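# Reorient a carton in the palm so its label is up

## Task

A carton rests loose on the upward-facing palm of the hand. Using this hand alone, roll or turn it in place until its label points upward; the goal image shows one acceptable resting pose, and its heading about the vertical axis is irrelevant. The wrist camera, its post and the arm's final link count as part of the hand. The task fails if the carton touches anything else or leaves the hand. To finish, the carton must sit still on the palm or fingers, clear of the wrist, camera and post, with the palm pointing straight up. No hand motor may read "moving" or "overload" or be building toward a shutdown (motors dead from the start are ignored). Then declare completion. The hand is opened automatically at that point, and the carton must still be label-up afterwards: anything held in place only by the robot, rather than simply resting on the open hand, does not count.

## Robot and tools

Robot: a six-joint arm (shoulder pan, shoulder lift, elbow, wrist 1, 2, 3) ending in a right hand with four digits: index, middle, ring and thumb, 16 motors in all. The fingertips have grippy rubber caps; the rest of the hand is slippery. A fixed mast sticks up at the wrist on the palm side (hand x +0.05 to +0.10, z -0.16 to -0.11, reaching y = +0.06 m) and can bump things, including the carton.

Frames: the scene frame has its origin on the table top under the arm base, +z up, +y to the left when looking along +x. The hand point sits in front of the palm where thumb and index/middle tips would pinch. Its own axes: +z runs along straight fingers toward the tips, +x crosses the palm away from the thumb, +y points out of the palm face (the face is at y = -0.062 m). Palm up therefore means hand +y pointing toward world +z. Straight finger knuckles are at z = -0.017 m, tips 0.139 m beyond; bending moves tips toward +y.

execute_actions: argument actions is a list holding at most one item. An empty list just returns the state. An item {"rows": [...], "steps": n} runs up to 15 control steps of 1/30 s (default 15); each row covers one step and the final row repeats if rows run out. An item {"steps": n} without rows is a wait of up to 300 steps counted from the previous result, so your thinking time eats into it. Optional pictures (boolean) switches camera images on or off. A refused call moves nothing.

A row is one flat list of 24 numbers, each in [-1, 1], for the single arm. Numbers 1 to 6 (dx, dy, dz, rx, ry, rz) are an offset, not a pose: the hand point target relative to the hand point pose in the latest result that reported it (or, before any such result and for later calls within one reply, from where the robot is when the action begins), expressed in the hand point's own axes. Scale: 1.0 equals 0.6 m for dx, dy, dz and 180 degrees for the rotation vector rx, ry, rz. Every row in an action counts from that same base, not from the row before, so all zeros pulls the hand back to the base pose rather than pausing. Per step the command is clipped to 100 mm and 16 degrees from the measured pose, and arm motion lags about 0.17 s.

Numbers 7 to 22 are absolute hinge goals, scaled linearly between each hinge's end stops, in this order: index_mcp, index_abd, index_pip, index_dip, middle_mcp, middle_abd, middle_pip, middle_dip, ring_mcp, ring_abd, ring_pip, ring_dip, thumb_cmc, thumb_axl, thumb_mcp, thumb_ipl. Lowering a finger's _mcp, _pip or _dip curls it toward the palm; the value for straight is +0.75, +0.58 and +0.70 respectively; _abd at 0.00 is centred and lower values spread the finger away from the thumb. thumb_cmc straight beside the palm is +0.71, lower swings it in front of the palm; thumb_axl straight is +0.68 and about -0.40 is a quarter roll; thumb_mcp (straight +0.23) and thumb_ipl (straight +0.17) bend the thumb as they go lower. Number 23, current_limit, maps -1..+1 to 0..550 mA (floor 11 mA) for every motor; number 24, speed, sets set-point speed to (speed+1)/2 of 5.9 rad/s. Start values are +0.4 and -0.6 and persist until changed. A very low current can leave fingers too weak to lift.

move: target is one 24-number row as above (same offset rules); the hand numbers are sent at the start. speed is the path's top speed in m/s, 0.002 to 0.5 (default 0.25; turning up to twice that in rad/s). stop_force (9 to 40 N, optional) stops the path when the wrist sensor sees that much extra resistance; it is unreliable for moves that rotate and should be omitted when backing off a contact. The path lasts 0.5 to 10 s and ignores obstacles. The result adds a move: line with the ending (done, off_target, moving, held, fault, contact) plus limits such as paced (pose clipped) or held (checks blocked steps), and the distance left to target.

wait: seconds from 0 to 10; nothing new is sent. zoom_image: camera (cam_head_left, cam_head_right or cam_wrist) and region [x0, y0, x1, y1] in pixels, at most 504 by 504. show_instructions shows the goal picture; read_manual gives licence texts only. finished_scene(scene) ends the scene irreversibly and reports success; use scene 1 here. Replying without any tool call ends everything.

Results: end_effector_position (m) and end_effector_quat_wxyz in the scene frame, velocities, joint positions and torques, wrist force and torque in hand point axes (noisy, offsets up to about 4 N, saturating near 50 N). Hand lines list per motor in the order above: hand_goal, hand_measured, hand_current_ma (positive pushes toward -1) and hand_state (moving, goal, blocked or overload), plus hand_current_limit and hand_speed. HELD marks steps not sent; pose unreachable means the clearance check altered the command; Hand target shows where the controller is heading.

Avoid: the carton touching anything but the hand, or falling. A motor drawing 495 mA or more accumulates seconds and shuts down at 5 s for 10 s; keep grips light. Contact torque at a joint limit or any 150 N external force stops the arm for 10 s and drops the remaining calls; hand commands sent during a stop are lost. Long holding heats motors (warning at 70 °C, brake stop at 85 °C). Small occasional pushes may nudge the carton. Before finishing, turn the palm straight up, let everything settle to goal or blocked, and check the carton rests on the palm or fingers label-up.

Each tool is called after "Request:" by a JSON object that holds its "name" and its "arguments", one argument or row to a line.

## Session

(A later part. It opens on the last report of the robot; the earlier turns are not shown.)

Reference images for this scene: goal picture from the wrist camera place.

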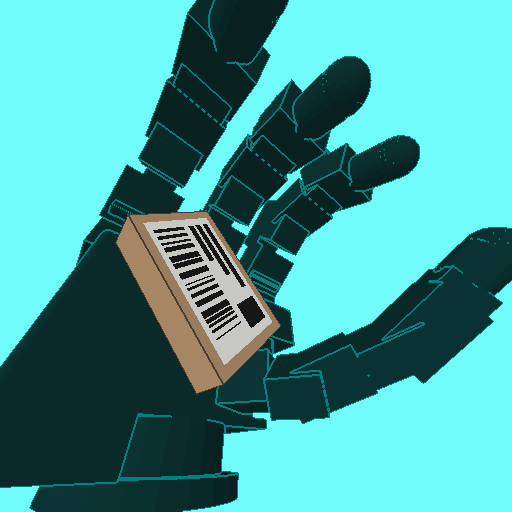

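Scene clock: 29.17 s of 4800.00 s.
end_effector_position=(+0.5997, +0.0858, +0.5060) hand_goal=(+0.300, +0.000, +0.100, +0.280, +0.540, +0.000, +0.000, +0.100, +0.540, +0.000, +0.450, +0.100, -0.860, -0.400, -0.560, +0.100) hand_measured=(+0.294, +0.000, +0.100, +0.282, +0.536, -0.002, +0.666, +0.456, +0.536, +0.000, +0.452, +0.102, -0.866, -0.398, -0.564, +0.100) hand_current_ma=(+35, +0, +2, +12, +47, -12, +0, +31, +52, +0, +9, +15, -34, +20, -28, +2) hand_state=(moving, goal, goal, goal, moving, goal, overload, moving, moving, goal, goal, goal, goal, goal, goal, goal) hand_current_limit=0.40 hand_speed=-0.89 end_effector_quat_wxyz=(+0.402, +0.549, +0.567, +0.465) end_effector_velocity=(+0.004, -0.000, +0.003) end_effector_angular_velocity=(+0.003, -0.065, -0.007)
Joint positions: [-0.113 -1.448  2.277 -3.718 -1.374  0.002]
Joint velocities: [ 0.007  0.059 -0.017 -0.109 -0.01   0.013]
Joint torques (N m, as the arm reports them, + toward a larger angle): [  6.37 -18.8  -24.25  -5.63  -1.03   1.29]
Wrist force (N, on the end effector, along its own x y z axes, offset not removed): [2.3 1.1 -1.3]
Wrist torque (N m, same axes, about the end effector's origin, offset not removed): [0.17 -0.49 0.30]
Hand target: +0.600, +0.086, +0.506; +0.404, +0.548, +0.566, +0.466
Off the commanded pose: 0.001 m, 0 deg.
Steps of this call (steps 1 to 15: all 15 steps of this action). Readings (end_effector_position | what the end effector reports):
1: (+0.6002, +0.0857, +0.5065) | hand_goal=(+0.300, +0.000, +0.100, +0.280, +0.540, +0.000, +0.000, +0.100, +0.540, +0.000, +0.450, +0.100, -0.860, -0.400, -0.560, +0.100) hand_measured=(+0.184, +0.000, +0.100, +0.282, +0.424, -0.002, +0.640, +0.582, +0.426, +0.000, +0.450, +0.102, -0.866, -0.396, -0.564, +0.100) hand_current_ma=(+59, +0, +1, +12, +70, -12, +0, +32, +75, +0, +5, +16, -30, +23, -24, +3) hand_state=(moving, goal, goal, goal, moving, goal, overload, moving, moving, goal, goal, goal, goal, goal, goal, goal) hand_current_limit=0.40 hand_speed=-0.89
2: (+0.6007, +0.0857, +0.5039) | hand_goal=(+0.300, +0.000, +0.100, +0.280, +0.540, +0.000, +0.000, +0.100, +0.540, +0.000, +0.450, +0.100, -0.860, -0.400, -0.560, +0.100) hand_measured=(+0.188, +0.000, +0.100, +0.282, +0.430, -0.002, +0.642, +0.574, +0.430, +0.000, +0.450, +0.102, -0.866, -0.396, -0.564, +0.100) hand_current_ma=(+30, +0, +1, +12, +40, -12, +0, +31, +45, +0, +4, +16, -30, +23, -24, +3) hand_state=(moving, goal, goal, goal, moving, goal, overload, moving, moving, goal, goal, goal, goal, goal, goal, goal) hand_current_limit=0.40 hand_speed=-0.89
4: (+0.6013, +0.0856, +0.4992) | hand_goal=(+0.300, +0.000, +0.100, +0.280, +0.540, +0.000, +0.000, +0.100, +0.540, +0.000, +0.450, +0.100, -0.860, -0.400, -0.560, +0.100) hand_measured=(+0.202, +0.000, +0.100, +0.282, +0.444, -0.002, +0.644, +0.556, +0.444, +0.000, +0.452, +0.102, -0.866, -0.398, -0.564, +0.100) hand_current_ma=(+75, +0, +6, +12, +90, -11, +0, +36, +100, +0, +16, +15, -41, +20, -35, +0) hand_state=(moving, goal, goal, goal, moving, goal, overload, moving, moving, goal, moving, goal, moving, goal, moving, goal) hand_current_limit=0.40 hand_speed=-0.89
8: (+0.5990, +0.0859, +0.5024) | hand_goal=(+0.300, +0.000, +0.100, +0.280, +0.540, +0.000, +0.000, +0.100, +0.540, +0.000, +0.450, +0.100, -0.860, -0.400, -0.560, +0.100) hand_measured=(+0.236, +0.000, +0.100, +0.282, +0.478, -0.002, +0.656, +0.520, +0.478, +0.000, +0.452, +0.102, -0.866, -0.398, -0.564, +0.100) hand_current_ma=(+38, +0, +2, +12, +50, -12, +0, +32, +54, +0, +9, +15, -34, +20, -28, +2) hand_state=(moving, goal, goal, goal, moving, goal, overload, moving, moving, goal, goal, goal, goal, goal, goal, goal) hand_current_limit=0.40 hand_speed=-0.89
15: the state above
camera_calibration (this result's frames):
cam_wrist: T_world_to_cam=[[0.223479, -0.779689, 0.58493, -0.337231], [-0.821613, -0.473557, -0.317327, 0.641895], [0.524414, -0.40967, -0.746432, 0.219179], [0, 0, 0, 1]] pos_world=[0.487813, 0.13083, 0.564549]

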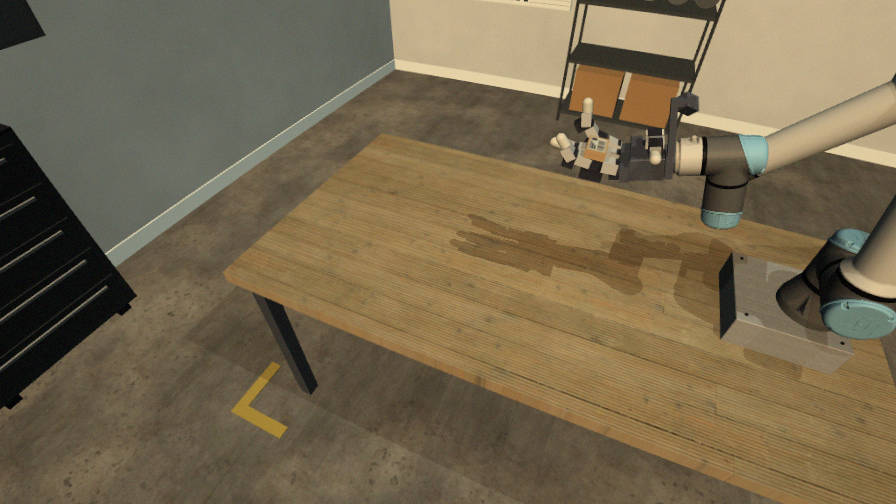

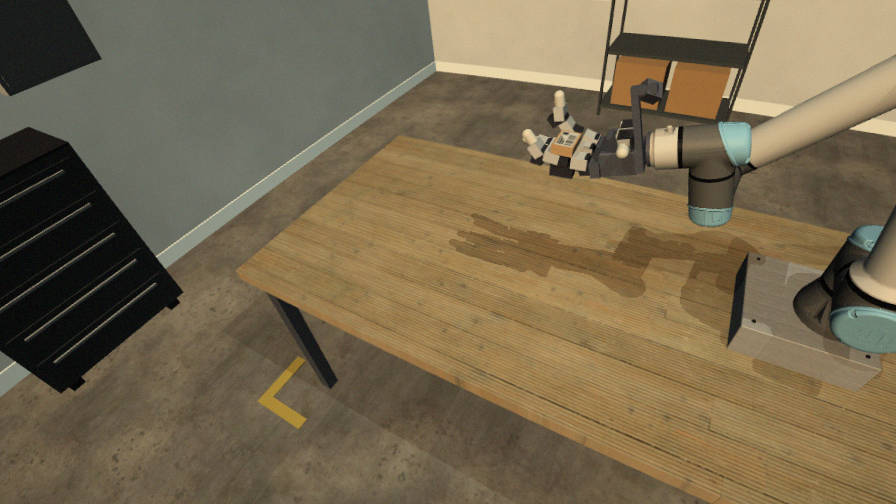

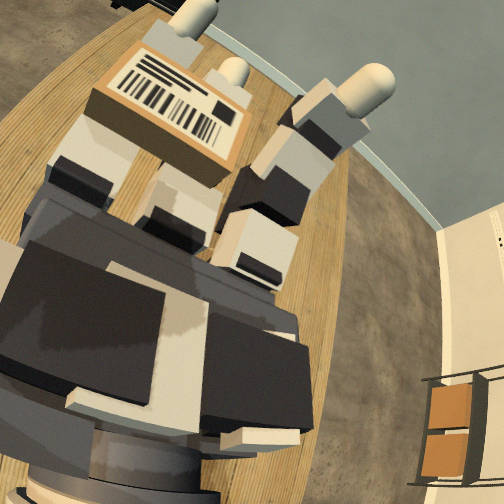

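Request:
{"name": "execute_actions", "arguments": {
  "actions": [
    {"rows": [[0,0,0,-0.008,0,0,0.45,0,0.1,0.28,0.69,0,0,0.1,0.69,0,0.45,0.1,-0.86,-0.4,-0.56,0.1,0.4,-0.86],[0,0,0,-0.016,0,0,0.45,0,0.1,0.28,0.69,0,0,0.1,0.69,0,0.45,0.1,-0.86,-0.4,-0.56,0.1,0.4,-0.86],[0,0,0,-0.024,0,0,0.45,0,0.1,0.28,0.69,0,0,0.1,0.69,0,0.45,0.1,-0.86,-0.4,-0.56,0.1,0.4,-0.86],[0,0,0,-0.032,0,0,0.45,0,0.1,0.28,0.69,0,0,0.1,0.69,0,0.45,0.1,-0.86,-0.4,-0.56,0.1,0.4,-0.86],[0,0,0,-0.04,0,0,0.45,0,0.1,0.28,0.69,0,0,0.1,0.69,0,0.45,0.1,-0.86,-0.4,-0.56,0.1,0.4,-0.86],[0,0,0,-0.048,0,0,0.45,0,0.1,0.28,0.69,0,0,0.1,0.69,0,0.45,0.1,-0.86,-0.4,-0.56,0.1,0.4,-0.86],[0,0,0,-0.056,0,0,0.45,0,0.1,0.28,0.69,0,0,0.1,0.69,0,0.45,0.1,-0.86,-0.4,-0.56,0.1,0.4,-0.86],[0,0,0,-0.064,0,0,0.45,0,0.1,0.28,0.69,0,0,0.1,0.69,0,0.45,0.1,-0.86,-0.4,-0.56,0.1,0.4,-0.86],[0,0,0,-0.07,0,0,0.45,0,0.1,0.28,0.69,0,0,0.1,0.69,0,0.45,0.1,-0.86,-0.4,-0.56,0.1,0.4,-0.86]], "steps": 15}
  ],
  "pictures": false
}}

Request:
{"name": "execute_actions", "arguments": {
  "actions": [
    {"rows": [[0,0,0,-0.012,0,0,0.6,0,0.1,0.28,0.845,0,0,0.1,0.845,0,0.45,0.1,-0.86,-0.4,-0.56,0.1,0.4,-0.86],[0,0,0,-0.02,0,0,0.6,0,0.1,0.28,0.845,0,0,0.1,0.845,0,0.45,0.1,-0.86,-0.4,-0.56,0.1,0.4,-0.86],[0,0,0,-0.028,0,0,0.6,0,0.1,0.28,0.845,0,0,0.1,0.845,0,0.45,0.1,-0.86,-0.4,-0.56,0.1,0.4,-0.86],[0,0,0,-0.036,0,0,0.6,0,0.1,0.28,0.845,0,0,0.1,0.845,0,0.45,0.1,-0.86,-0.4,-0.56,0.1,0.4,-0.86],[0,0,0,-0.044,0,0,0.6,0,0.1,0.28,0.845,0,0,0.1,0.845,0,0.45,0.1,-0.86,-0.4,-0.56,0.1,0.4,-0.86],[0,0,0,-0.052,0,0,0.6,0,0.1,0.28,0.845,0,0,0.1,0.845,0,0.45,0.1,-0.86,-0.4,-0.56,0.1,0.4,-0.86],[0,0,0,-0.06,0,0,0.6,0,0.1,0.28,0.845,0,0,0.1,0.845,0,0.45,0.1,-0.86,-0.4,-0.56,0.1,0.4,-0.86],[0,0,0,-0.07,0,0,0.6,0,0.1,0.28,0.845,0,0,0.1,0.845,0,0.45,0.1,-0.86,-0.4,-0.56,0.1,0.4,-0.86]], "steps": 15}
  ],
  "pictures": false
}}

Request:
{"name": "execute_actions", "arguments": {
  "actions": [
    {"rows": [[0,0,0,-0.012,0,0,0.65,0,0.1,0.28,1,0,0,0.1,1,0,0.45,0.1,-0.86,-0.4,-0.56,0.1,0.4,-0.86],[0,0,0,-0.02,0,0,0.65,0,0.1,0.28,1,0,0,0.1,1,0,0.45,0.1,-0.86,-0.4,-0.56,0.1,0.4,-0.86],[0,0,0,-0.028,0,0,0.65,0,0.1,0.28,1,0,0,0.1,1,0,0.45,0.1,-0.86,-0.4,-0.56,0.1,0.4,-0.86],[0,0,0,-0.036,0,0,0.65,0,0.1,0.28,1,0,0,0.1,1,0,0.45,0.1,-0.86,-0.4,-0.56,0.1,0.4,-0.86],[0,0,0,-0.044,0,0,0.65,0,0.1,0.28,1,0,0,0.1,1,0,0.45,0.1,-0.86,-0.4,-0.56,0.1,0.4,-0.86],[0,0,0,-0.052,0,0,0.65,0,0.1,0.28,1,0,0,0.1,1,0,0.45,0.1,-0.86,-0.4,-0.56,0.1,0.4,-0.86],[0,0,0,-0.06,0,0,0.65,0,0.1,0.28,1,0,0,0.1,1,0,0.45,0.1,-0.86,-0.4,-0.56,0.1,0.4,-0.86],[0,0,0,-0.07,0,0,0.65,0,0.1,0.28,1,0,0,0.1,1,0,0.45,0.1,-0.86,-0.4,-0.56,0.1,0.4,-0.86]], "steps": 15}
  ]
}}

Scene clock: 34.30 s of 4800.00 s.
end_effector_position=(+0.5990, +0.0858, +0.5050) hand_goal=(+0.450, +0.000, +0.100, +0.280, +0.690, +0.000, +0.000, +0.100, +0.690, +0.000, +0.450, +0.100, -0.860, -0.400, -0.560, +0.100) hand_measured=(+0.444, +0.000, +0.100, +0.282, +0.686, -0.002, +0.710, +0.104, +0.686, +0.000, +0.452, +0.102, -0.866, -0.398, -0.564, +0.100) hand_current_ma=(+35, +0, +2, +12, +51, -12, +0, +19, +48, +0, +9, +15, -34, +19, -28, +2) hand_state=(moving, goal, goal, goal, moving, goal, overload, goal, moving, goal, goal, goal, goal, goal, goal, goal) hand_current_limit=0.40 hand_speed=-0.86 end_effector_quat_wxyz=(+0.455, +0.505, +0.517, +0.520) end_effector_velocity=(+0.005, -0.000, +0.006) end_effector_angular_velocity=(+0.009, -0.186, -0.015)
Joint positions: [-0.101 -1.264  2.241 -4.072 -1.389  0.043]
Joint velocities: [ 0.016  0.16  -0.08  -0.269 -0.029  0.03 ]
Joint torques (N m, as the arm reports them, + toward a larger angle): [  6.66 -26.46 -21.99  -4.89  -1.37   1.77]
Wrist force (N, on the end effector, along its own x y z axes, offset not removed): [4.5 0.3 -0.4]
Wrist torque (N m, same axes, about the end effector's origin, offset not removed): [0.04 -0.58 0.44]
Hand target: +0.599, +0.086, +0.506; +0.460, +0.501, +0.513, +0.524
Off the commanded pose: 0.001 m, 1 deg.
Steps of this call (steps 1 to 139: nothing new was sent; steps 140 to 154: all 15 steps of this action). Readings (end_effector_position | what the end effector reports):
140: (+0.6000, +0.0857, +0.5063) | hand_goal=(+0.450, +0.000, +0.100, +0.280, +0.690, +0.000, +0.000, +0.100, +0.690, +0.000, +0.450, +0.100, -0.860, -0.400, -0.560, +0.100) hand_measured=(+0.310, +0.000, +0.100, +0.282, +0.552, -0.002, +0.708, +0.104, +0.550, +0.000, +0.452, +0.102, -0.866, -0.398, -0.564, +0.100) hand_current_ma=(+48, +0, +2, +12, +63, -12, +0, +20, +63, +0, +9, +15, -34, +20, -28, +2) hand_state=(moving, goal, goal, goal, moving, goal, overload, goal, moving, goal, goal, goal, goal, goal, goal, goal) hand_current_limit=0.40 hand_speed=-0.86
141: (+0.6001, +0.0857, +0.5061) | hand_goal=(+0.450, +0.000, +0.100, +0.280, +0.690, +0.000, +0.000, +0.100, +0.690, +0.000, +0.450, +0.100, -0.860, -0.400, -0.560, +0.100) hand_measured=(+0.310, +0.000, +0.100, +0.282, +0.552, -0.002, +0.708, +0.104, +0.552, +0.000, +0.452, +0.102, -0.866, -0.398, -0.564, +0.100) hand_current_ma=(+15, +0, +2, +12, +31, -12, +0, +19, +28, +0, +9, +15, -34, +20, -28, +2) hand_state=(moving, goal, goal, goal, moving, goal, overload, goal, moving, goal, goal, goal, goal, goal, goal, goal) hand_current_limit=0.40 hand_speed=-0.86
143: (+0.6002, +0.0857, +0.5050) | hand_goal=(+0.450, +0.000, +0.100, +0.280, +0.690, +0.000, +0.000, +0.100, +0.690, +0.000, +0.450, +0.100, -0.860, -0.400, -0.560, +0.100) hand_measured=(+0.326, +0.000, +0.100, +0.282, +0.568, -0.002, +0.708, +0.104, +0.566, +0.000, +0.452, +0.102, -0.866, -0.398, -0.564, +0.100) hand_current_ma=(+27, +0, +2, +12, +43, -12, +0, +19, +40, +0, +9, +15, -34, +20, -28, +2) hand_state=(moving, goal, goal, goal, moving, goal, overload, goal, moving, goal, goal, goal, goal, goal, goal, goal) hand_current_limit=0.40 hand_speed=-0.86
147: (+0.5998, +0.0857, +0.5037) | hand_goal=(+0.450, +0.000, +0.100, +0.280, +0.690, +0.000, +0.000, +0.100, +0.690, +0.000, +0.450, +0.100, -0.860, -0.400, -0.560, +0.100) hand_measured=(+0.368, +0.000, +0.100, +0.282, +0.612, -0.002, +0.710, +0.104, +0.610, +0.000, +0.452, +0.102, -0.866, -0.398, -0.564, +0.100) hand_current_ma=(+34, +0, +2, +12, +49, -12, +0, +19, +46, +0, +9, +15, -34, +20, -28, +2) hand_state=(moving, goal, goal, goal, moving, goal, overload, goal, moving, goal, goal, goal, goal, goal, goal, goal) hand_current_limit=0.40 hand_speed=-0.86
154: the state above

Scene clock: 34.80 s of 4800.00 s.
end_effector_position=(+0.5984, +0.0859, +0.5042) hand_goal=(+0.600, +0.000, +0.100, +0.280, +0.846, +0.000, +0.000, +0.100, +0.846, +0.000, +0.450, +0.100, -0.860, -0.400, -0.560, +0.100) hand_measured=(+0.594, +0.000, +0.100, +0.282, +0.836, -0.002, +0.714, +0.104, +0.836, +0.000, +0.452, +0.102, -0.866, -0.398, -0.564, +0.100) hand_current_ma=(+35, +0, +2, +12, +47, -12, +0, +19, +44, +0, +9, +15, -35, +9, -28, +2) hand_state=(moving, goal, goal, goal, moving, goal, overload, goal, moving, goal, goal, goal, goal, goal, goal, goal) hand_current_limit=0.40 hand_speed=-0.86 end_effector_quat_wxyz=(+0.505, +0.455, +0.460, +0.571) end_effector_velocity=(+0.004, -0.001, +0.006) end_effector_angular_velocity=(+0.007, -0.131, -0.012)
Joint positions: [-0.085 -1.086  2.145 -4.365 -1.417  0.078]
Joint velocities: [ 0.011  0.095 -0.09  -0.137 -0.026  0.014]
Joint torques (N m, as the arm reports them, + toward a larger angle): [  6.14 -32.43 -19.33  -4.34  -1.51   1.72]
Wrist force (N, on the end effector, along its own x y z axes, offset not removed): [1.0 2.7 -0.5]
Wrist torque (N m, same axes, about the end effector's origin, offset not removed): [0.36 -0.08 0.18]
Hand target: +0.599, +0.086, +0.505; +0.508, +0.452, +0.457, +0.573
Off the commanded pose: 0.001 m, 1 deg.
Steps of this call (steps 1 to 15: all 15 steps of this action). Readings (end_effector_position | what the end effector reports):
1: (+0.5991, +0.0858, +0.5053) | hand_goal=(+0.600, +0.000, +0.100, +0.280, +0.846, +0.000, +0.000, +0.100, +0.846, +0.000, +0.450, +0.100, -0.860, -0.400, -0.560, +0.100) hand_measured=(+0.454, +0.000, +0.100, +0.282, +0.696, -0.002, +0.710, +0.104, +0.694, +0.000, +0.452, +0.102, -0.866, -0.398, -0.564, +0.100) hand_current_ma=(+64, +0, +2, +12, +79, -12, +0, +19, +77, +0, +9, +15, -34, +18, -28, +2) hand_state=(moving, goal, goal, goal, moving, goal, overload, goal, moving, goal, goal, goal, goal, goal, goal, goal) hand_current_limit=0.40 hand_speed=-0.86
2: (+0.5992, +0.0858, +0.5052) | hand_goal=(+0.600, +0.000, +0.100, +0.280, +0.846, +0.000, +0.000, +0.100, +0.846, +0.000, +0.450, +0.100, -0.860, -0.400, -0.560, +0.100) hand_measured=(+0.458, +0.000, +0.100, +0.282, +0.700, -0.002, +0.712, +0.104, +0.700, +0.000, +0.452, +0.102, -0.866, -0.398, -0.564, +0.100) hand_current_ma=(+21, +0, +2, +12, +36, -12, +0, +19, +32, +0, +9, +15, -34, +18, -28, +2) hand_state=(moving, goal, goal, goal, moving, goal, overload, goal, moving, goal, goal, goal, goal, goal, goal, goal) hand_current_limit=0.40 hand_speed=-0.86
4: (+0.5994, +0.0858, +0.5047) | hand_goal=(+0.600, +0.000, +0.100, +0.280, +0.846, +0.000, +0.000, +0.100, +0.846, +0.000, +0.450, +0.100, -0.860, -0.400, -0.560, +0.100) hand_measured=(+0.476, +0.000, +0.100, +0.282, +0.718, -0.002, +0.712, +0.104, +0.716, +0.000, +0.452, +0.102, -0.866, -0.398, -0.564, +0.100) hand_current_ma=(+29, +0, +2, +12, +45, -12, +0, +19, +42, +0, +9, +15, -34, +14, -28, +2) hand_state=(moving, goal, goal, goal, moving, goal, overload, goal, moving, goal, goal, goal, goal, goal, goal, goal) hand_current_limit=0.40 hand_speed=-0.86
8: (+0.5989, +0.0858, +0.5035) | hand_goal=(+0.600, +0.000, +0.100, +0.280, +0.846, +0.000, +0.000, +0.100, +0.846, +0.000, +0.450, +0.100, -0.860, -0.400, -0.560, +0.100) hand_measured=(+0.518, +0.000, +0.100, +0.282, +0.762, -0.002, +0.712, +0.104, +0.760, +0.000, +0.452, +0.102, -0.866, -0.398, -0.564, +0.100) hand_current_ma=(+33, +0, +2, +12, +50, -12, +0, +19, +46, +0, +9, +15, -34, +13, -28, +2) hand_state=(moving, goal, goal, goal, moving, goal, overload, goal, moving, goal, goal, goal, goal, goal, goal, goal) hand_current_limit=0.40 hand_speed=-0.86
15: the state above

Scene clock: 35.30 s of 4800.00 s.
end_effector_position=(+0.5980, +0.0859, +0.5035) hand_goal=(+0.650, +0.000, +0.100, +0.280, +1.000, +0.000, +0.000, +0.100, +1.000, +0.000, +0.450, +0.100, -0.860, -0.400, -0.560, +0.100) hand_measured=(+0.658, +0.000, +0.100, +0.282, +0.992, -0.002, +0.716, +0.104, +0.992, +0.000, +0.452, +0.102, -0.866, -0.400, -0.564, +0.100) hand_current_ma=(+48, +0, +2, +12, +47, -12, +0, +19, +43, +0, +9, +15, -35, +1, -28, +2) hand_state=(goal, goal, goal, goal, moving, goal, overload, goal, moving, goal, goal, goal, goal, goal, goal, goal) hand_current_limit=0.40 hand_speed=-0.86 end_effector_quat_wxyz=(+0.550, +0.399, +0.398, +0.616) end_effector_velocity=(+0.004, +0.000, +0.006) end_effector_angular_velocity=(+0.007, -0.117, -0.009)
Joint positions: [-0.068 -0.933  2.003 -4.587 -1.452  0.102]
Joint velocities: [ 0.011  0.068 -0.103 -0.082 -0.024  0.007]
Joint torques (N m, as the arm reports them, + toward a larger angle): [  5.61 -36.28 -16.01  -3.53  -1.27   1.6 ]
Wrist force (N, on the end effector, along its own x y z axes, offset not removed): [1.6 0.2 -2.3]
Wrist torque (N m, same axes, about the end effector's origin, offset not removed): [0.13 -0.08 0.27]
Hand target: +0.598, +0.086, +0.504; +0.552, +0.397, +0.395, +0.618
Off the commanded pose: 0.001 m, 1 deg.
Steps of this call (steps 1 to 15: all 15 steps of this action). Readings (end_effector_position | what the end effector reports):
1: (+0.5986, +0.0859, +0.5044) | hand_goal=(+0.650, +0.000, +0.100, +0.280, +1.000, +0.000, +0.000, +0.100, +1.000, +0.000, +0.450, +0.100, -0.860, -0.400, -0.560, +0.100) hand_measured=(+0.604, +0.000, +0.100, +0.282, +0.846, -0.002, +0.714, +0.104, +0.846, +0.000, +0.452, +0.102, -0.866, -0.398, -0.564, +0.100) hand_current_ma=(+63, +0, +2, +12, +66, -12, +0, +19, +63, +0, +9, +15, -35, +9, -28, +2) hand_state=(moving, goal, goal, goal, moving, goal, overload, goal, moving, goal, goal, goal, goal, goal, goal, goal) hand_current_limit=0.40 hand_speed=-0.86
2: (+0.5987, +0.0859, +0.5045) | hand_goal=(+0.650, +0.000, +0.100, +0.280, +1.000, +0.000, +0.000, +0.100, +1.000, +0.000, +0.450, +0.100, -0.860, -0.400, -0.560, +0.100) hand_measured=(+0.608, +0.000, +0.100, +0.282, +0.854, -0.002, +0.714, +0.104, +0.854, +0.000, +0.452, +0.102, -0.866, -0.398, -0.564, +0.100) hand_current_ma=(+21, +0, +2, +12, +42, -12, +0, +19, +38, +0, +9, +15, -35, +9, -28, +2) hand_state=(moving, goal, goal, goal, moving, goal, overload, goal, moving, goal, goal, goal, goal, goal, goal, goal) hand_current_limit=0.40 hand_speed=-0.86
4: (+0.5988, +0.0858, +0.5040) | hand_goal=(+0.650, +0.000, +0.100, +0.280, +1.000, +0.000, +0.000, +0.100, +1.000, +0.000, +0.450, +0.100, -0.860, -0.400, -0.560, +0.100) hand_measured=(+0.626, +0.000, +0.100, +0.282, +0.874, -0.002, +0.714, +0.104, +0.872, +0.000, +0.452, +0.102, -0.866, -0.398, -0.564, +0.100) hand_current_ma=(+30, +0, +2, +12, +48, -12, +0, +19, +44, +0, +9, +15, -35, +7, -28, +2) hand_state=(moving, goal, goal, goal, moving, goal, overload, goal, moving, goal, goal, goal, goal, goal, goal, goal) hand_current_limit=0.40 hand_speed=-0.86
8: (+0.5981, +0.0859, +0.5028) | hand_goal=(+0.650, +0.000, +0.100, +0.280, +1.000, +0.000, +0.000, +0.100, +1.000, +0.000, +0.450, +0.100, -0.860, -0.400, -0.560, +0.100) hand_measured=(+0.658, +0.000, +0.100, +0.282, +0.918, -0.002, +0.714, +0.104, +0.916, +0.000, +0.452, +0.102, -0.866, -0.400, -0.564, +0.100) hand_current_ma=(+54, +0, +2, +12, +50, -12, +0, +19, +46, +0, +9, +15, -35, +5, -28, +2) hand_state=(moving, goal, goal, goal, moving, goal, overload, goal, moving, goal, goal, goal, goal, goal, goal, goal) hand_current_limit=0.40 hand_speed=-0.86
15: the state above
camera_calibration (this result's frames):
cam_wrist: T_world_to_cam=[[-0.169305, -0.808451, 0.563687, -0.0872673], [-0.492443, -0.426039, -0.75894, 0.661225], [0.853719, -0.406076, -0.325986, -0.190635], [0, 0, 0, 1]] pos_world=[0.47359, 0.133744, 0.488877]

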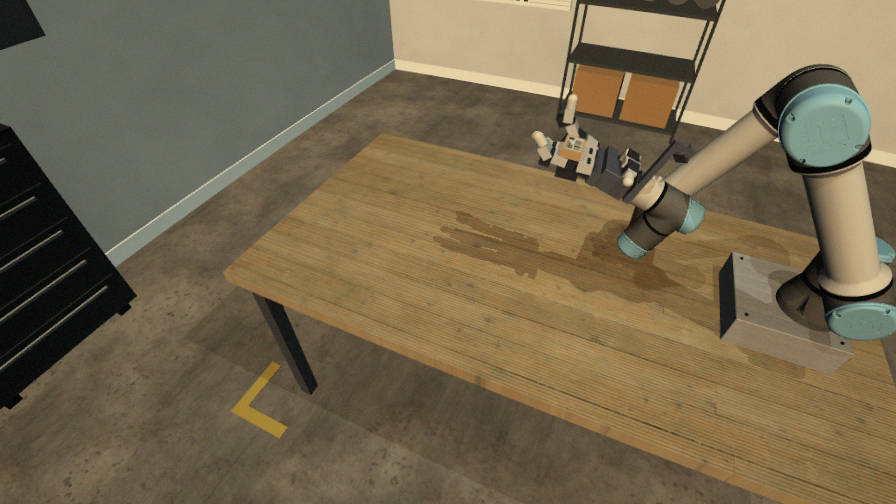

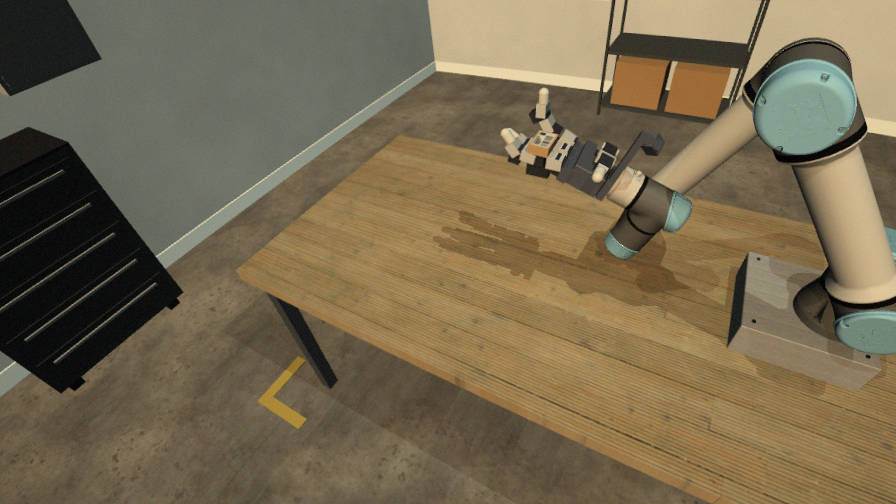

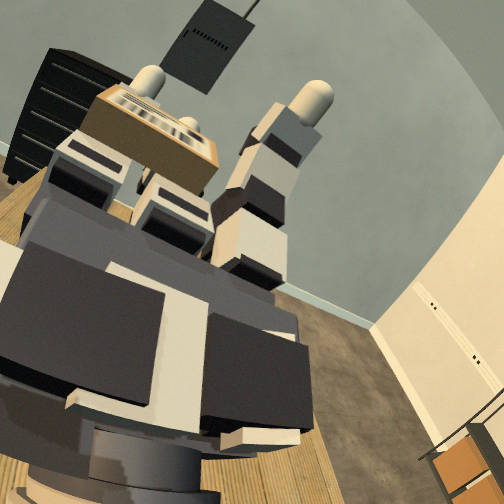

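Request:
{"name": "execute_actions", "arguments": {
  "actions": []
}}

Scene clock: 37.07 s of 4800.00 s.
end_effector_position=(+0.5983, +0.0859, +0.5041) hand_goal=(+0.650, +0.000, +0.100, +0.280, +1.000, +0.000, +0.000, +0.100, +1.000, +0.000, +0.450, +0.100, -0.860, -0.400, -0.560, +0.100) hand_measured=(+0.660, +0.000, +0.100, +0.282, +1.000, -0.002, +0.716, +0.104, +1.000, +0.000, +0.452, +0.102, -0.866, -0.400, -0.564, +0.100) hand_current_ma=(+48, +0, +2, +12, +1, -12, +0, +19, +1, +0, +9, +15, -35, +0, -28, +2) hand_state=(goal, goal, goal, goal, goal, goal, overload, goal, goal, goal, goal, goal, goal, goal, goal, goal) hand_current_limit=0.40 hand_speed=-0.86 end_effector_quat_wxyz=(+0.552, +0.397, +0.395, +0.618) end_effector_velocity=(+0.000, -0.000, -0.000) end_effector_angular_velocity=(+0.001, +0.001, +0.000)
Joint positions: [-0.067 -0.927  1.995 -4.594 -1.454  0.102]
Joint velocities: [-0.     0.     0.     0.     0.     0.001]
Joint torques (N m, as the arm reports them, + toward a larger angle): [  6.96 -33.66 -19.05  -3.45  -1.33   1.52]
Wrist force (N, on the end effector, along its own x y z axes, offset not removed): [0.5 -1.9 -1.0]
Wrist torque (N m, same axes, about the end effector's origin, offset not removed): [-0.19 0.03 0.15]
Hand target: +0.598, +0.086, +0.504; +0.552, +0.397, +0.395, +0.618
Off the commanded pose: 0.000 m, 0 deg.
Steps of this call (steps 1 to 53: nothing new was sent). Readings (end_effector_position | what the end effector reports):
1: (+0.5981, +0.0859, +0.5037) | hand_goal=(+0.650, +0.000, +0.100, +0.280, +1.000, +0.000, +0.000, +0.100, +1.000, +0.000, +0.450, +0.100, -0.860, -0.400, -0.560, +0.100) hand_measured=(+0.660, +0.000, +0.100, +0.282, +1.000, -0.002, +0.716, +0.104, +1.000, +0.000, +0.452, +0.102, -0.866, -0.400, -0.564, +0.100) hand_current_ma=(+49, +0, +2, +12, +0, -12, +0, +19, +1, +0, +9, +15, -35, +2, -28, +2) hand_state=(goal, goal, goal, goal, moving, goal, overload, goal, moving, goal, goal, goal, goal, goal, goal, goal) hand_current_limit=0.40 hand_speed=-0.86
2: (+0.5981, +0.0859, +0.5038) | hand_goal=(+0.650, +0.000, +0.100, +0.280, +1.000, +0.000, +0.000, +0.100, +1.000, +0.000, +0.450, +0.100, -0.860, -0.400, -0.560, +0.100) hand_measured=(+0.660, +0.000, +0.100, +0.282, +1.000, -0.002, +0.716, +0.104, +1.000, +0.000, +0.452, +0.102, -0.866, -0.400, -0.564, +0.100) hand_current_ma=(+48, +0, +2, +12, +1, -12, +0, +19, +1, +0, +9, +15, -35, +1, -28, +2) hand_state=(goal, goal, goal, goal, goal, goal, overload, goal, goal, goal, goal, goal, goal, goal, goal, goal) hand_current_limit=0.40 hand_speed=-0.86
4: (+0.5982, +0.0859, +0.5040) | hand_goal=(+0.650, +0.000, +0.100, +0.280, +1.000, +0.000, +0.000, +0.100, +1.000, +0.000, +0.450, +0.100, -0.860, -0.400, -0.560, +0.100) hand_measured=(+0.660, +0.000, +0.100, +0.282, +1.000, -0.002, +0.716, +0.104, +1.000, +0.000, +0.452, +0.102, -0.866, -0.400, -0.564, +0.100) hand_current_ma=(+48, +0, +2, +12, +1, -12, +0, +19, +1, +0, +9, +15, -35, +1, -28, +2) hand_state=(goal, goal, goal, goal, goal, goal, overload, goal, goal, goal, goal, goal, goal, goal, goal, goal) hand_current_limit=0.40 hand_speed=-0.86
8: (+0.5983, +0.0859, +0.5041) | hand_goal=(+0.650, +0.000, +0.100, +0.280, +1.000, +0.000, +0.000, +0.100, +1.000, +0.000, +0.450, +0.100, -0.860, -0.400, -0.560, +0.100) hand_measured=(+0.660, +0.000, +0.100, +0.282, +1.000, -0.002, +0.716, +0.104, +1.000, +0.000, +0.452, +0.102, -0.866, -0.400, -0.564, +0.100) hand_current_ma=(+48, +0, +2, +12, +1, -12, +0, +19, +1, +0, +9, +15, -35, +1, -28, +2) hand_state=(goal, goal, goal, goal, goal, goal, overload, goal, goal, goal, goal, goal, goal, goal, goal, goal) hand_current_limit=0.40 hand_speed=-0.86
53: the state above
camera_calibration (this result's frames):
cam_wrist: T_world_to_cam=[[-0.175512, -0.808584, 0.561594, -0.0827601], [-0.485481, -0.425176, -0.763893, 0.660061], [0.856448, -0.406716, -0.317929, -0.196402], [0, 0, 0, 1]] pos_world=[0.47413, 0.133844, 0.488252]

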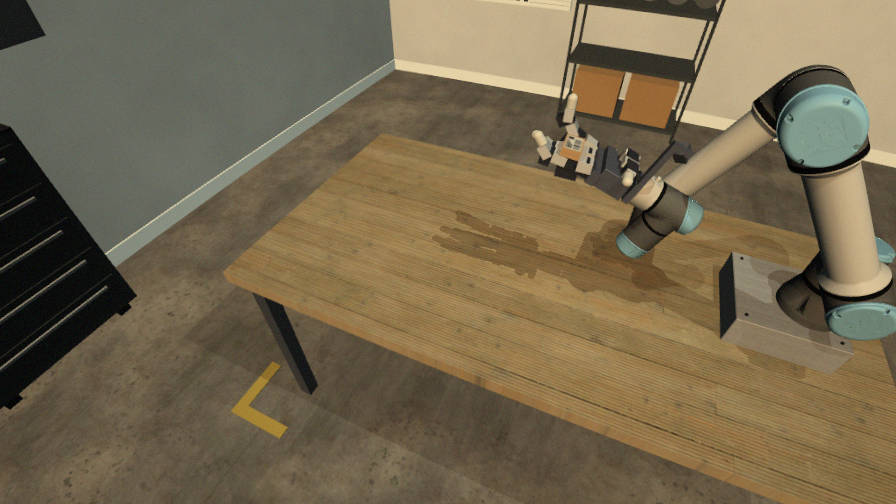

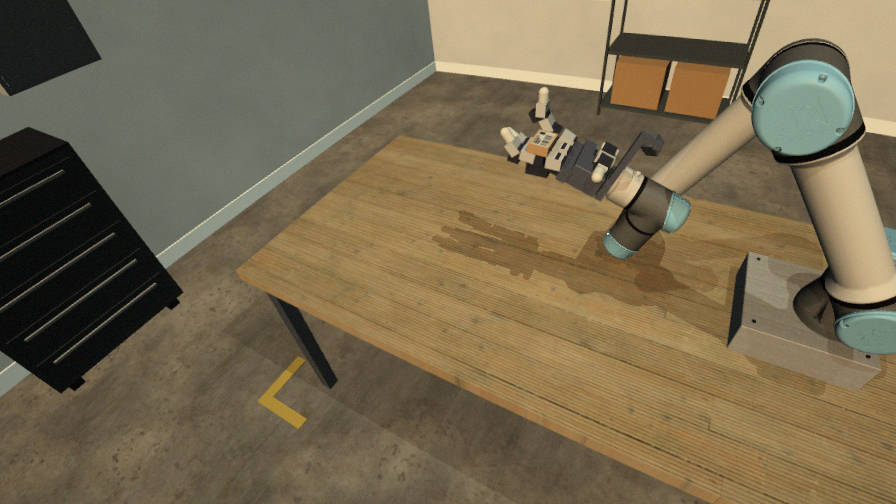

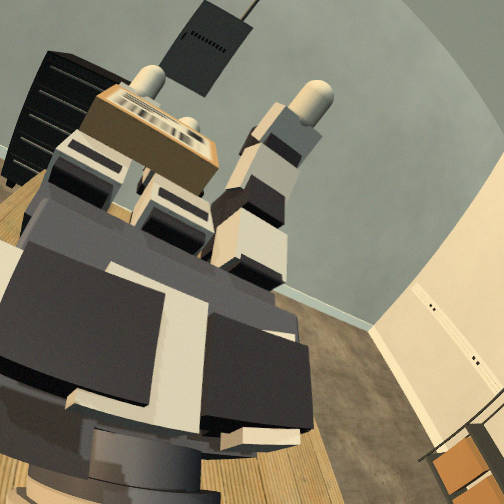

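Request:
{"name": "move", "arguments": {
  "target": [0,0,0,-0.065,0,0,0.65,0,0.1,0.28,1.0,0,0,0.1,1.0,0,0.45,0.1,-0.86,-0.4,-0.56,0.1,0.4,-0.86],
  "speed": 0.08
}}

Scene clock: 44.30 s of 4800.00 s.
end_effector_position=(+0.5983, +0.0859, +0.5040) hand_goal=(+0.650, +0.000, +0.100, +0.280, +1.000, +0.000, +0.000, +0.100, +1.000, +0.000, +0.450, +0.100, -0.860, -0.400, -0.560, +0.100) hand_measured=(+0.660, +0.000, +0.100, +0.282, +1.000, -0.002, +0.900, +0.104, +1.000, +0.000, +0.452, +0.102, -0.866, -0.400, -0.564, +0.100) hand_current_ma=(+48, +0, +2, +12, +1, -12, +0, +19, +1, +0, +9, +15, -35, -6, -28, +2) hand_state=(goal, goal, goal, goal, goal, goal, overload, goal, goal, goal, goal, goal, goal, goal, goal, goal) hand_current_limit=0.40 hand_speed=-0.86 end_effector_quat_wxyz=(+0.589, +0.338, +0.330, +0.655) end_effector_velocity=(-0.000, -0.000, +0.000) end_effector_angular_velocity=(+0.001, -0.001, -0.000)
Joint positions: [-0.051 -0.805  1.823 -4.747 -1.49   0.115]
Joint velocities: [-0.    -0.     0.    -0.001 -0.     0.001]
Joint torques (N m, as the arm reports them, + toward a larger angle): [  6.19 -38.39 -19.04  -2.5   -1.34   1.42]
Wrist force (N, on the end effector, along its own x y z axes, offset not removed): [1.3 1.4 2.7]
Wrist torque (N m, same axes, about the end effector's origin, offset not removed): [-0.07 -0.05 0.26]
Hand target: +0.598, +0.086, +0.504; +0.589, +0.338, +0.330, +0.655
Off the commanded pose: 0.000 m, 0 deg.
move: moving (no rest 5 s after the path's end)
camera_calibration (this result's frames):
cam_wrist: T_world_to_cam=[[-0.292891, -0.814115, 0.501429, 0.0183065], [-0.325119, -0.408381, -0.852949, 0.607445], [0.899173, -0.412846, -0.145074, -0.308531], [0, 0, 0, 1]] pos_world=[0.480277, 0.135597, 0.464181]

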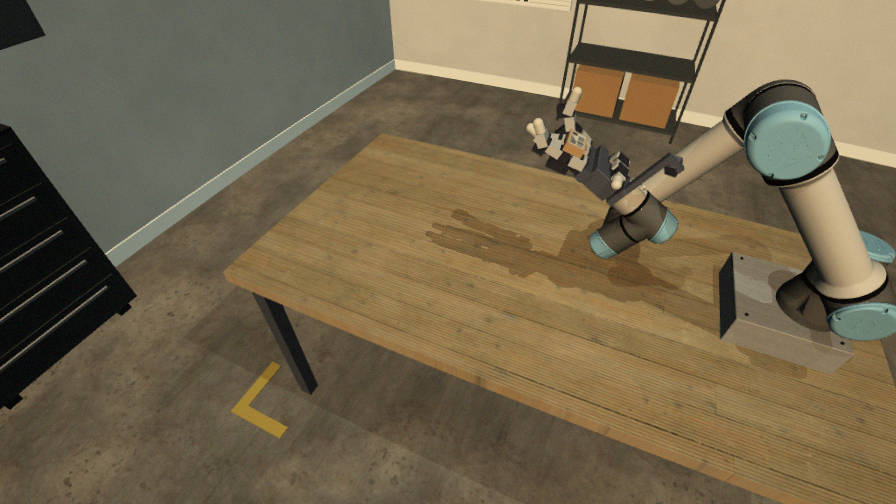

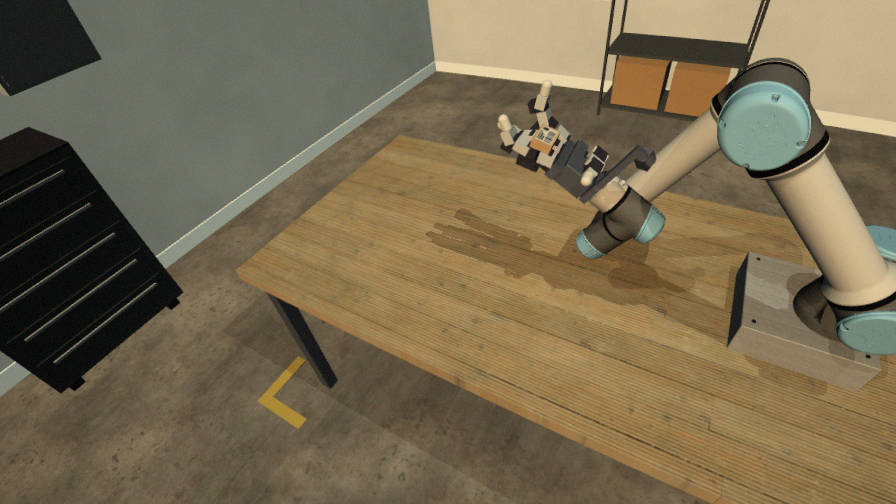

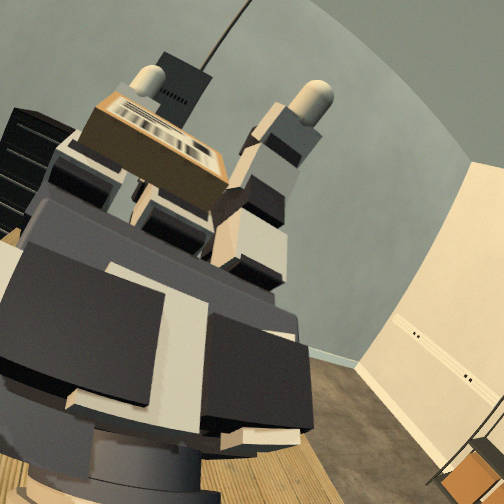

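Request:
{"name": "execute_actions", "arguments": {
  "actions": [
    {"rows":[[0,0,0,-0.002,0,0,0.65,0,0.1,0.28,1.0,0,0,0.1,1.0,0,0.45,0.1,-0.86,-0.4,-0.56,0.1,0.4,-0.86],[0,0,0,-0.004,0,0,0.65,0,0.1,0.28,1.0,0,0,0.1,1.0,0,0.45,0.1,-0.86,-0.4,-0.56,0.1,0.4,-0.86],[0,0,0,-0.006,0,0,0.65,0,0.1,0.28,1.0,0,0,0.1,1.0,0,0.45,0.1,-0.86,-0.4,-0.56,0.1,0.4,-0.86],[0,0,0,-0.008,0,0,0.65,0,0.1,0.28,1.0,0,0,0.1,1.0,0,0.45,0.1,-0.86,-0.4,-0.56,0.1,0.4,-0.86],[0,0,0,-0.01,0,0,0.65,0,0.1,0.28,1.0,0,0,0.1,1.0,0,0.45,0.1,-0.86,-0.4,-0.56,0.1,0.4,-0.86],[0,0,0,-0.012,0,0,0.65,0,0.1,0.28,1.0,0,0,0.1,1.0,0,0.45,0.1,-0.86,-0.4,-0.56,0.1,0.4,-0.86],[0,0,0,-0.014,0,0,0.65,0,0.1,0.28,1.0,0,0,0.1,1.0,0,0.45,0.1,-0.86,-0.4,-0.56,0.1,0.4,-0.86],[0,0,0,-0.016,0,0,0.65,0,0.1,0.28,1.0,0,0,0.1,1.0,0,0.45,0.1,-0.86,-0.4,-0.56,0.1,0.4,-0.86],[0,0,0,-0.018,0,0,0.65,0,0.1,0.28,1.0,0,0,0.1,1.0,0,0.45,0.1,-0.86,-0.4,-0.56,0.1,0.4,-0.86],[0,0,0,-0.02,0,0,0.65,0,0.1,0.28,1.0,0,0,0.1,1.0,0,0.45,0.1,-0.86,-0.4,-0.56,0.1,0.4,-0.86],[0,0,0,-0.022,0,0,0.65,0,0.1,0.28,1.0,0,0,0.1,1.0,0,0.45,0.1,-0.86,-0.4,-0.56,0.1,0.4,-0.86],[0,0,0,-0.024,0,0,0.65,0,0.1,0.28,1.0,0,0,0.1,1.0,0,0.45,0.1,-0.86,-0.4,-0.56,0.1,0.4,-0.86]],"steps":15}
  ]
}}

Request:
{"name": "wait", "arguments": {
  "seconds": 0.6
}}

Scene clock: 47.33 s of 4800.00 s.
end_effector_position=(+0.5982, +0.0859, +0.5039) hand_goal=(+0.650, +0.000, +0.100, +0.280, +1.000, +0.000, +0.000, +0.100, +1.000, +0.000, +0.450, +0.100, -0.860, -0.400, -0.560, +0.100) hand_measured=(+0.660, +0.000, +0.100, +0.282, +1.000, -0.002, +1.000, +0.104, +1.000, +0.000, +0.452, +0.102, -0.866, -0.402, -0.564, +0.100) hand_current_ma=(+48, +0, +2, +12, +1, -12, +0, +19, +1, +0, +9, +15, -35, -8, -28, +2) hand_state=(goal, goal, goal, goal, goal, goal, overload, goal, goal, goal, goal, goal, goal, goal, goal, goal) hand_current_limit=0.40 hand_speed=-0.86 end_effector_quat_wxyz=(+0.600, +0.318, +0.308, +0.666) end_effector_velocity=(+0.000, +0.001, +0.001) end_effector_angular_velocity=(+0.007, -0.099, -0.005)
Joint positions: [-0.047 -0.768  1.761 -4.788 -1.501  0.117]
Joint velocities: [ 0.008  0.051 -0.095 -0.055 -0.017  0.002]
Joint torques (N m, as the arm reports them, + toward a larger angle): [  5.9  -42.65 -18.89  -2.61  -1.52   1.31]
Wrist force (N, on the end effector, along its own x y z axes, offset not removed): [0.7 1.2 -2.2]
Wrist torque (N m, same axes, about the end effector's origin, offset not removed): [0.32 -0.06 0.17]
Hand target: +0.598, +0.086, +0.504; +0.602, +0.316, +0.305, +0.667
Off the commanded pose: 0.000 m, 0 deg.
Steps of this call (steps 1 to 76: nothing new was sent; steps 77 to 91: all 15 steps of this action). Readings (end_effector_position | what the end effector reports):
77: (+0.5983, +0.0859, +0.5040) | hand_goal=(+0.650, +0.000, +0.100, +0.280, +1.000, +0.000, +0.000, +0.100, +1.000, +0.000, +0.450, +0.100, -0.860, -0.400, -0.560, +0.100) hand_measured=(+0.660, +0.000, +0.100, +0.282, +1.000, -0.002, +0.986, +0.104, +1.000, +0.000, +0.452, +0.102, -0.866, -0.400, -0.564, +0.100) hand_current_ma=(+48, +0, +2, +12, +1, -12, +0, +19, +1, +0, +9, +15, -35, -6, -28, +2) hand_state=(goal, goal, goal, goal, goal, goal, overload, goal, goal, goal, goal, goal, goal, goal, goal, goal) hand_current_limit=0.40 hand_speed=-0.86
78: (+0.5982, +0.0859, +0.5040) | hand_goal=(+0.650, +0.000, +0.100, +0.280, +1.000, +0.000, +0.000, +0.100, +1.000, +0.000, +0.450, +0.100, -0.860, -0.400, -0.560, +0.100) hand_measured=(+0.660, +0.000, +0.100, +0.282, +1.000, -0.002, +0.988, +0.104, +1.000, +0.000, +0.452, +0.102, -0.866, -0.400, -0.564, +0.100) hand_current_ma=(+48, +0, +2, +12, +1, -12, +0, +19, +1, +0, +9, +15, -35, -6, -28, +2) hand_state=(goal, goal, goal, goal, goal, goal, overload, goal, goal, goal, goal, goal, goal, goal, goal, goal) hand_current_limit=0.40 hand_speed=-0.86
80: (+0.5982, +0.0859, +0.5040) | hand_goal=(+0.650, +0.000, +0.100, +0.280, +1.000, +0.000, +0.000, +0.100, +1.000, +0.000, +0.450, +0.100, -0.860, -0.400, -0.560, +0.100) hand_measured=(+0.660, +0.000, +0.100, +0.282, +1.000, -0.002, +0.990, +0.104, +1.000, +0.000, +0.452, +0.102, -0.866, -0.400, -0.564, +0.100) hand_current_ma=(+48, +0, +2, +12, +1, -12, +0, +19, +1, +0, +9, +15, -35, -6, -28, +2) hand_state=(goal, goal, goal, goal, goal, goal, overload, goal, goal, goal, goal, goal, goal, goal, goal, goal) hand_current_limit=0.40 hand_speed=-0.86
84: (+0.5982, +0.0859, +0.5039) | hand_goal=(+0.650, +0.000, +0.100, +0.280, +1.000, +0.000, +0.000, +0.100, +1.000, +0.000, +0.450, +0.100, -0.860, -0.400, -0.560, +0.100) hand_measured=(+0.660, +0.000, +0.100, +0.282, +1.000, -0.002, +0.994, +0.104, +1.000, +0.000, +0.452, +0.102, -0.866, -0.400, -0.564, +0.100) hand_current_ma=(+48, +0, +2, +12, +1, -12, +0, +19, +1, +0, +9, +15, -35, -7, -28, +2) hand_state=(goal, goal, goal, goal, goal, goal, overload, goal, goal, goal, goal, goal, goal, goal, goal, goal) hand_current_limit=0.40 hand_speed=-0.86
91: the state above
camera_calibration (this result's frames):
cam_wrist: T_world_to_cam=[[-0.328424, -0.815467, 0.476604, 0.0522165], [-0.268827, -0.403023, -0.874817, 0.584213], [0.905467, -0.415435, -0.0868575, -0.341355], [0, 0, 0, 1]] pos_world=[0.483287, 0.136221, 0.456543]

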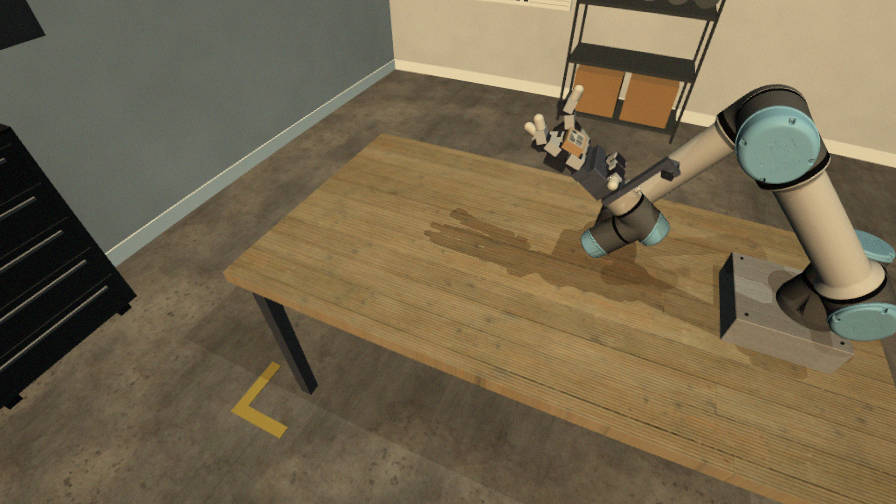

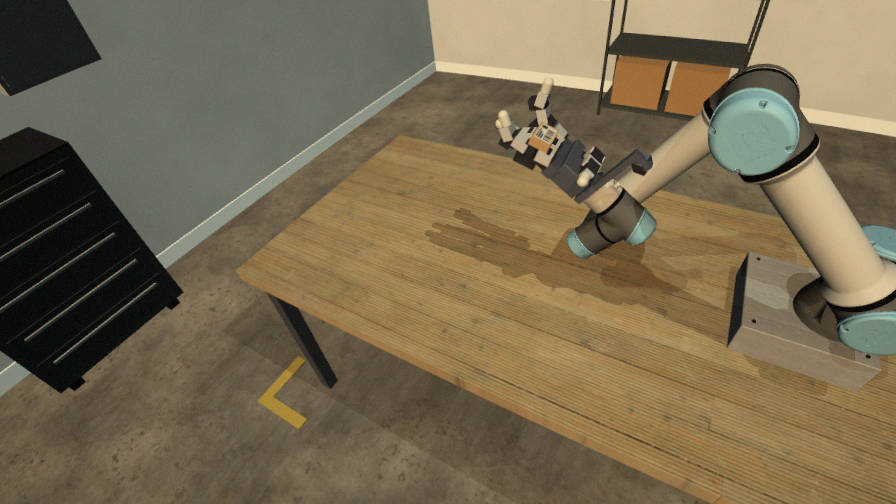

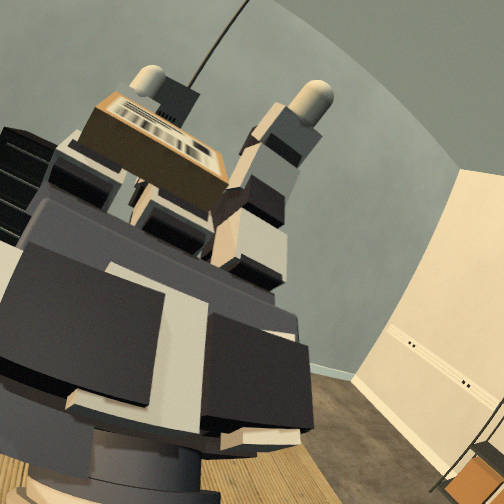

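Scene clock: 47.93 s of 4800.00 s.
end_effector_position=(+0.5982, +0.0859, +0.5039) hand_goal=(+0.650, +0.000, +0.100, +0.280, +1.000, +0.000, +0.000, +0.100, +1.000, +0.000, +0.450, +0.100, -0.860, -0.400, -0.560, +0.100) hand_measured=(+0.660, +0.000, +0.100, +0.282, +1.000, -0.002, +1.000, +0.104, +1.000, +0.000, +0.452, +0.102, -0.866, -0.402, -0.564, +0.100) hand_current_ma=(+48, +0, +2, +12, +1, -12, +0, +19, +1, +0, +9, +15, -35, -8, -28, +2) hand_state=(goal, goal, goal, goal, goal, goal, overload, goal, goal, goal, goal, goal, goal, goal, goal, goal) hand_current_limit=0.40 hand_speed=-0.86 end_effector_quat_wxyz=(+0.602, +0.316, +0.305, +0.667) end_effector_velocity=(-0.000, -0.001, +0.001) end_effector_angular_velocity=(+0.001, -0.003, -0.001)
Joint positions: [-0.046 -0.764  1.753 -4.793 -1.503  0.117]
Joint velocities: [-0.001 -0.001 -0.001 -0.001 -0.     0.001]
Joint torques (N m, as the arm reports them, + toward a larger angle): [  5.87 -40.83 -19.4   -2.43  -1.19   1.38]
Wrist force (N, on the end effector, along its own x y z axes, offset not removed): [3.9 2.1 0.9]
Wrist torque (N m, same axes, about the end effector's origin, offset not removed): [0.28 -0.43 0.40]
Hand target: +0.598, +0.086, +0.504; +0.602, +0.316, +0.305, +0.667
Off the commanded pose: 0.000 m, 0 deg.
Steps of this call (steps 1 to 18: nothing new was sent). Readings (end_effector_position | what the end effector reports):
1: (+0.5982, +0.0859, +0.5039) | hand_goal=(+0.650, +0.000, +0.100, +0.280, +1.000, +0.000, +0.000, +0.100, +1.000, +0.000, +0.450, +0.100, -0.860, -0.400, -0.560, +0.100) hand_measured=(+0.660, +0.000, +0.100, +0.282, +1.000, -0.002, +1.000, +0.104, +1.000, +0.000, +0.452, +0.102, -0.866, -0.402, -0.564, +0.100) hand_current_ma=(+48, +0, +2, +12, +1, -12, +0, +19, +1, +0, +9, +15, -35, -8, -28, +2) hand_state=(goal, goal, goal, goal, goal, goal, overload, goal, goal, goal, goal, goal, goal, goal, goal, goal) hand_current_limit=0.40 hand_speed=-0.86
2: (+0.5982, +0.0859, +0.5039) | hand_goal=(+0.650, +0.000, +0.100, +0.280, +1.000, +0.000, +0.000, +0.100, +1.000, +0.000, +0.450, +0.100, -0.860, -0.400, -0.560, +0.100) hand_measured=(+0.660, +0.000, +0.100, +0.282, +1.000, -0.002, +1.000, +0.104, +1.000, +0.000, +0.452, +0.102, -0.866, -0.402, -0.564, +0.100) hand_current_ma=(+48, +0, +2, +12, +1, -12, +0, +19, +1, +0, +9, +15, -35, -8, -28, +2) hand_state=(goal, goal, goal, goal, goal, goal, overload, goal, goal, goal, goal, goal, goal, goal, goal, goal) hand_current_limit=0.40 hand_speed=-0.86
4: (+0.5982, +0.0859, +0.5039) | hand_goal=(+0.650, +0.000, +0.100, +0.280, +1.000, +0.000, +0.000, +0.100, +1.000, +0.000, +0.450, +0.100, -0.860, -0.400, -0.560, +0.100) hand_measured=(+0.660, +0.000, +0.100, +0.282, +1.000, -0.002, +1.000, +0.104, +1.000, +0.000, +0.452, +0.102, -0.866, -0.402, -0.564, +0.100) hand_current_ma=(+48, +0, +2, +12, +1, -12, +0, +19, +1, +0, +9, +15, -35, -8, -28, +2) hand_state=(goal, goal, goal, goal, goal, goal, overload, goal, goal, goal, goal, goal, goal, goal, goal, goal) hand_current_limit=0.40 hand_speed=-0.86
8: (+0.5982, +0.0859, +0.5039) | hand_goal=(+0.650, +0.000, +0.100, +0.280, +1.000, +0.000, +0.000, +0.100, +1.000, +0.000, +0.450, +0.100, -0.860, -0.400, -0.560, +0.100) hand_measured=(+0.660, +0.000, +0.100, +0.282, +1.000, -0.002, +1.000, +0.104, +1.000, +0.000, +0.452, +0.102, -0.866, -0.402, -0.564, +0.100) hand_current_ma=(+48, +0, +2, +12, +1, -12, +0, +19, +1, +0, +9, +15, -35, -8, -28, +2) hand_state=(goal, goal, goal, goal, goal, goal, overload, goal, goal, goal, goal, goal, goal, goal, goal, goal) hand_current_limit=0.40 hand_speed=-0.86
18: the state above
camera_calibration (this result's frames):
cam_wrist: T_world_to_cam=[[-0.332716, -0.815591, 0.473404, 0.0563937], [-0.261879, -0.402351, -0.877231, 0.581269], [0.905936, -0.415843, -0.0797173, -0.345226], [0, 0, 0, 1]] pos_world=[0.483738, 0.136308, 0.45569]

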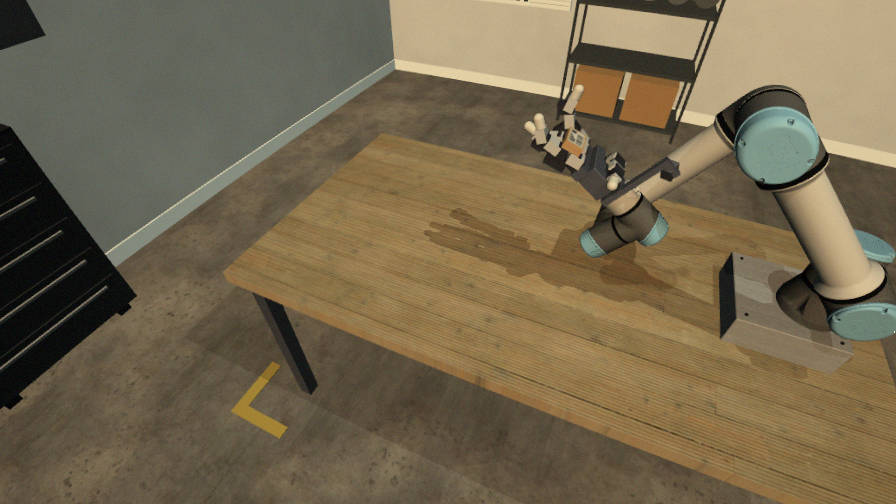

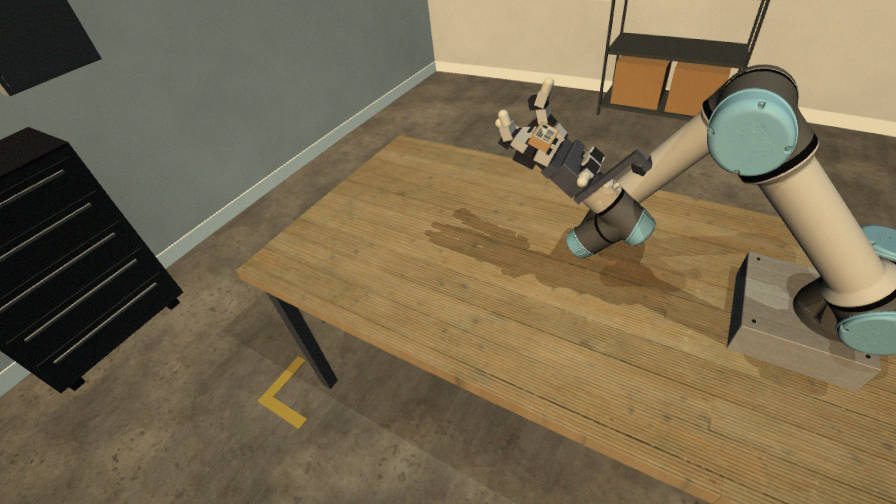

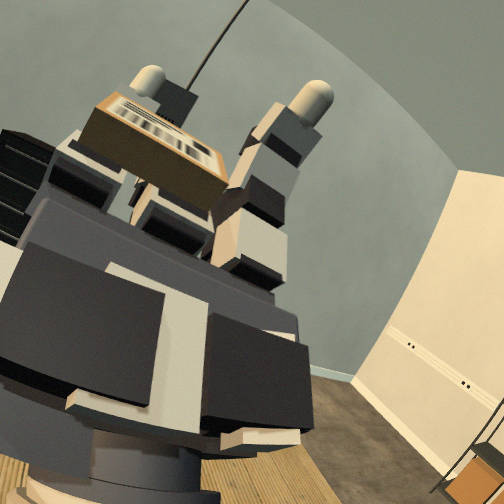

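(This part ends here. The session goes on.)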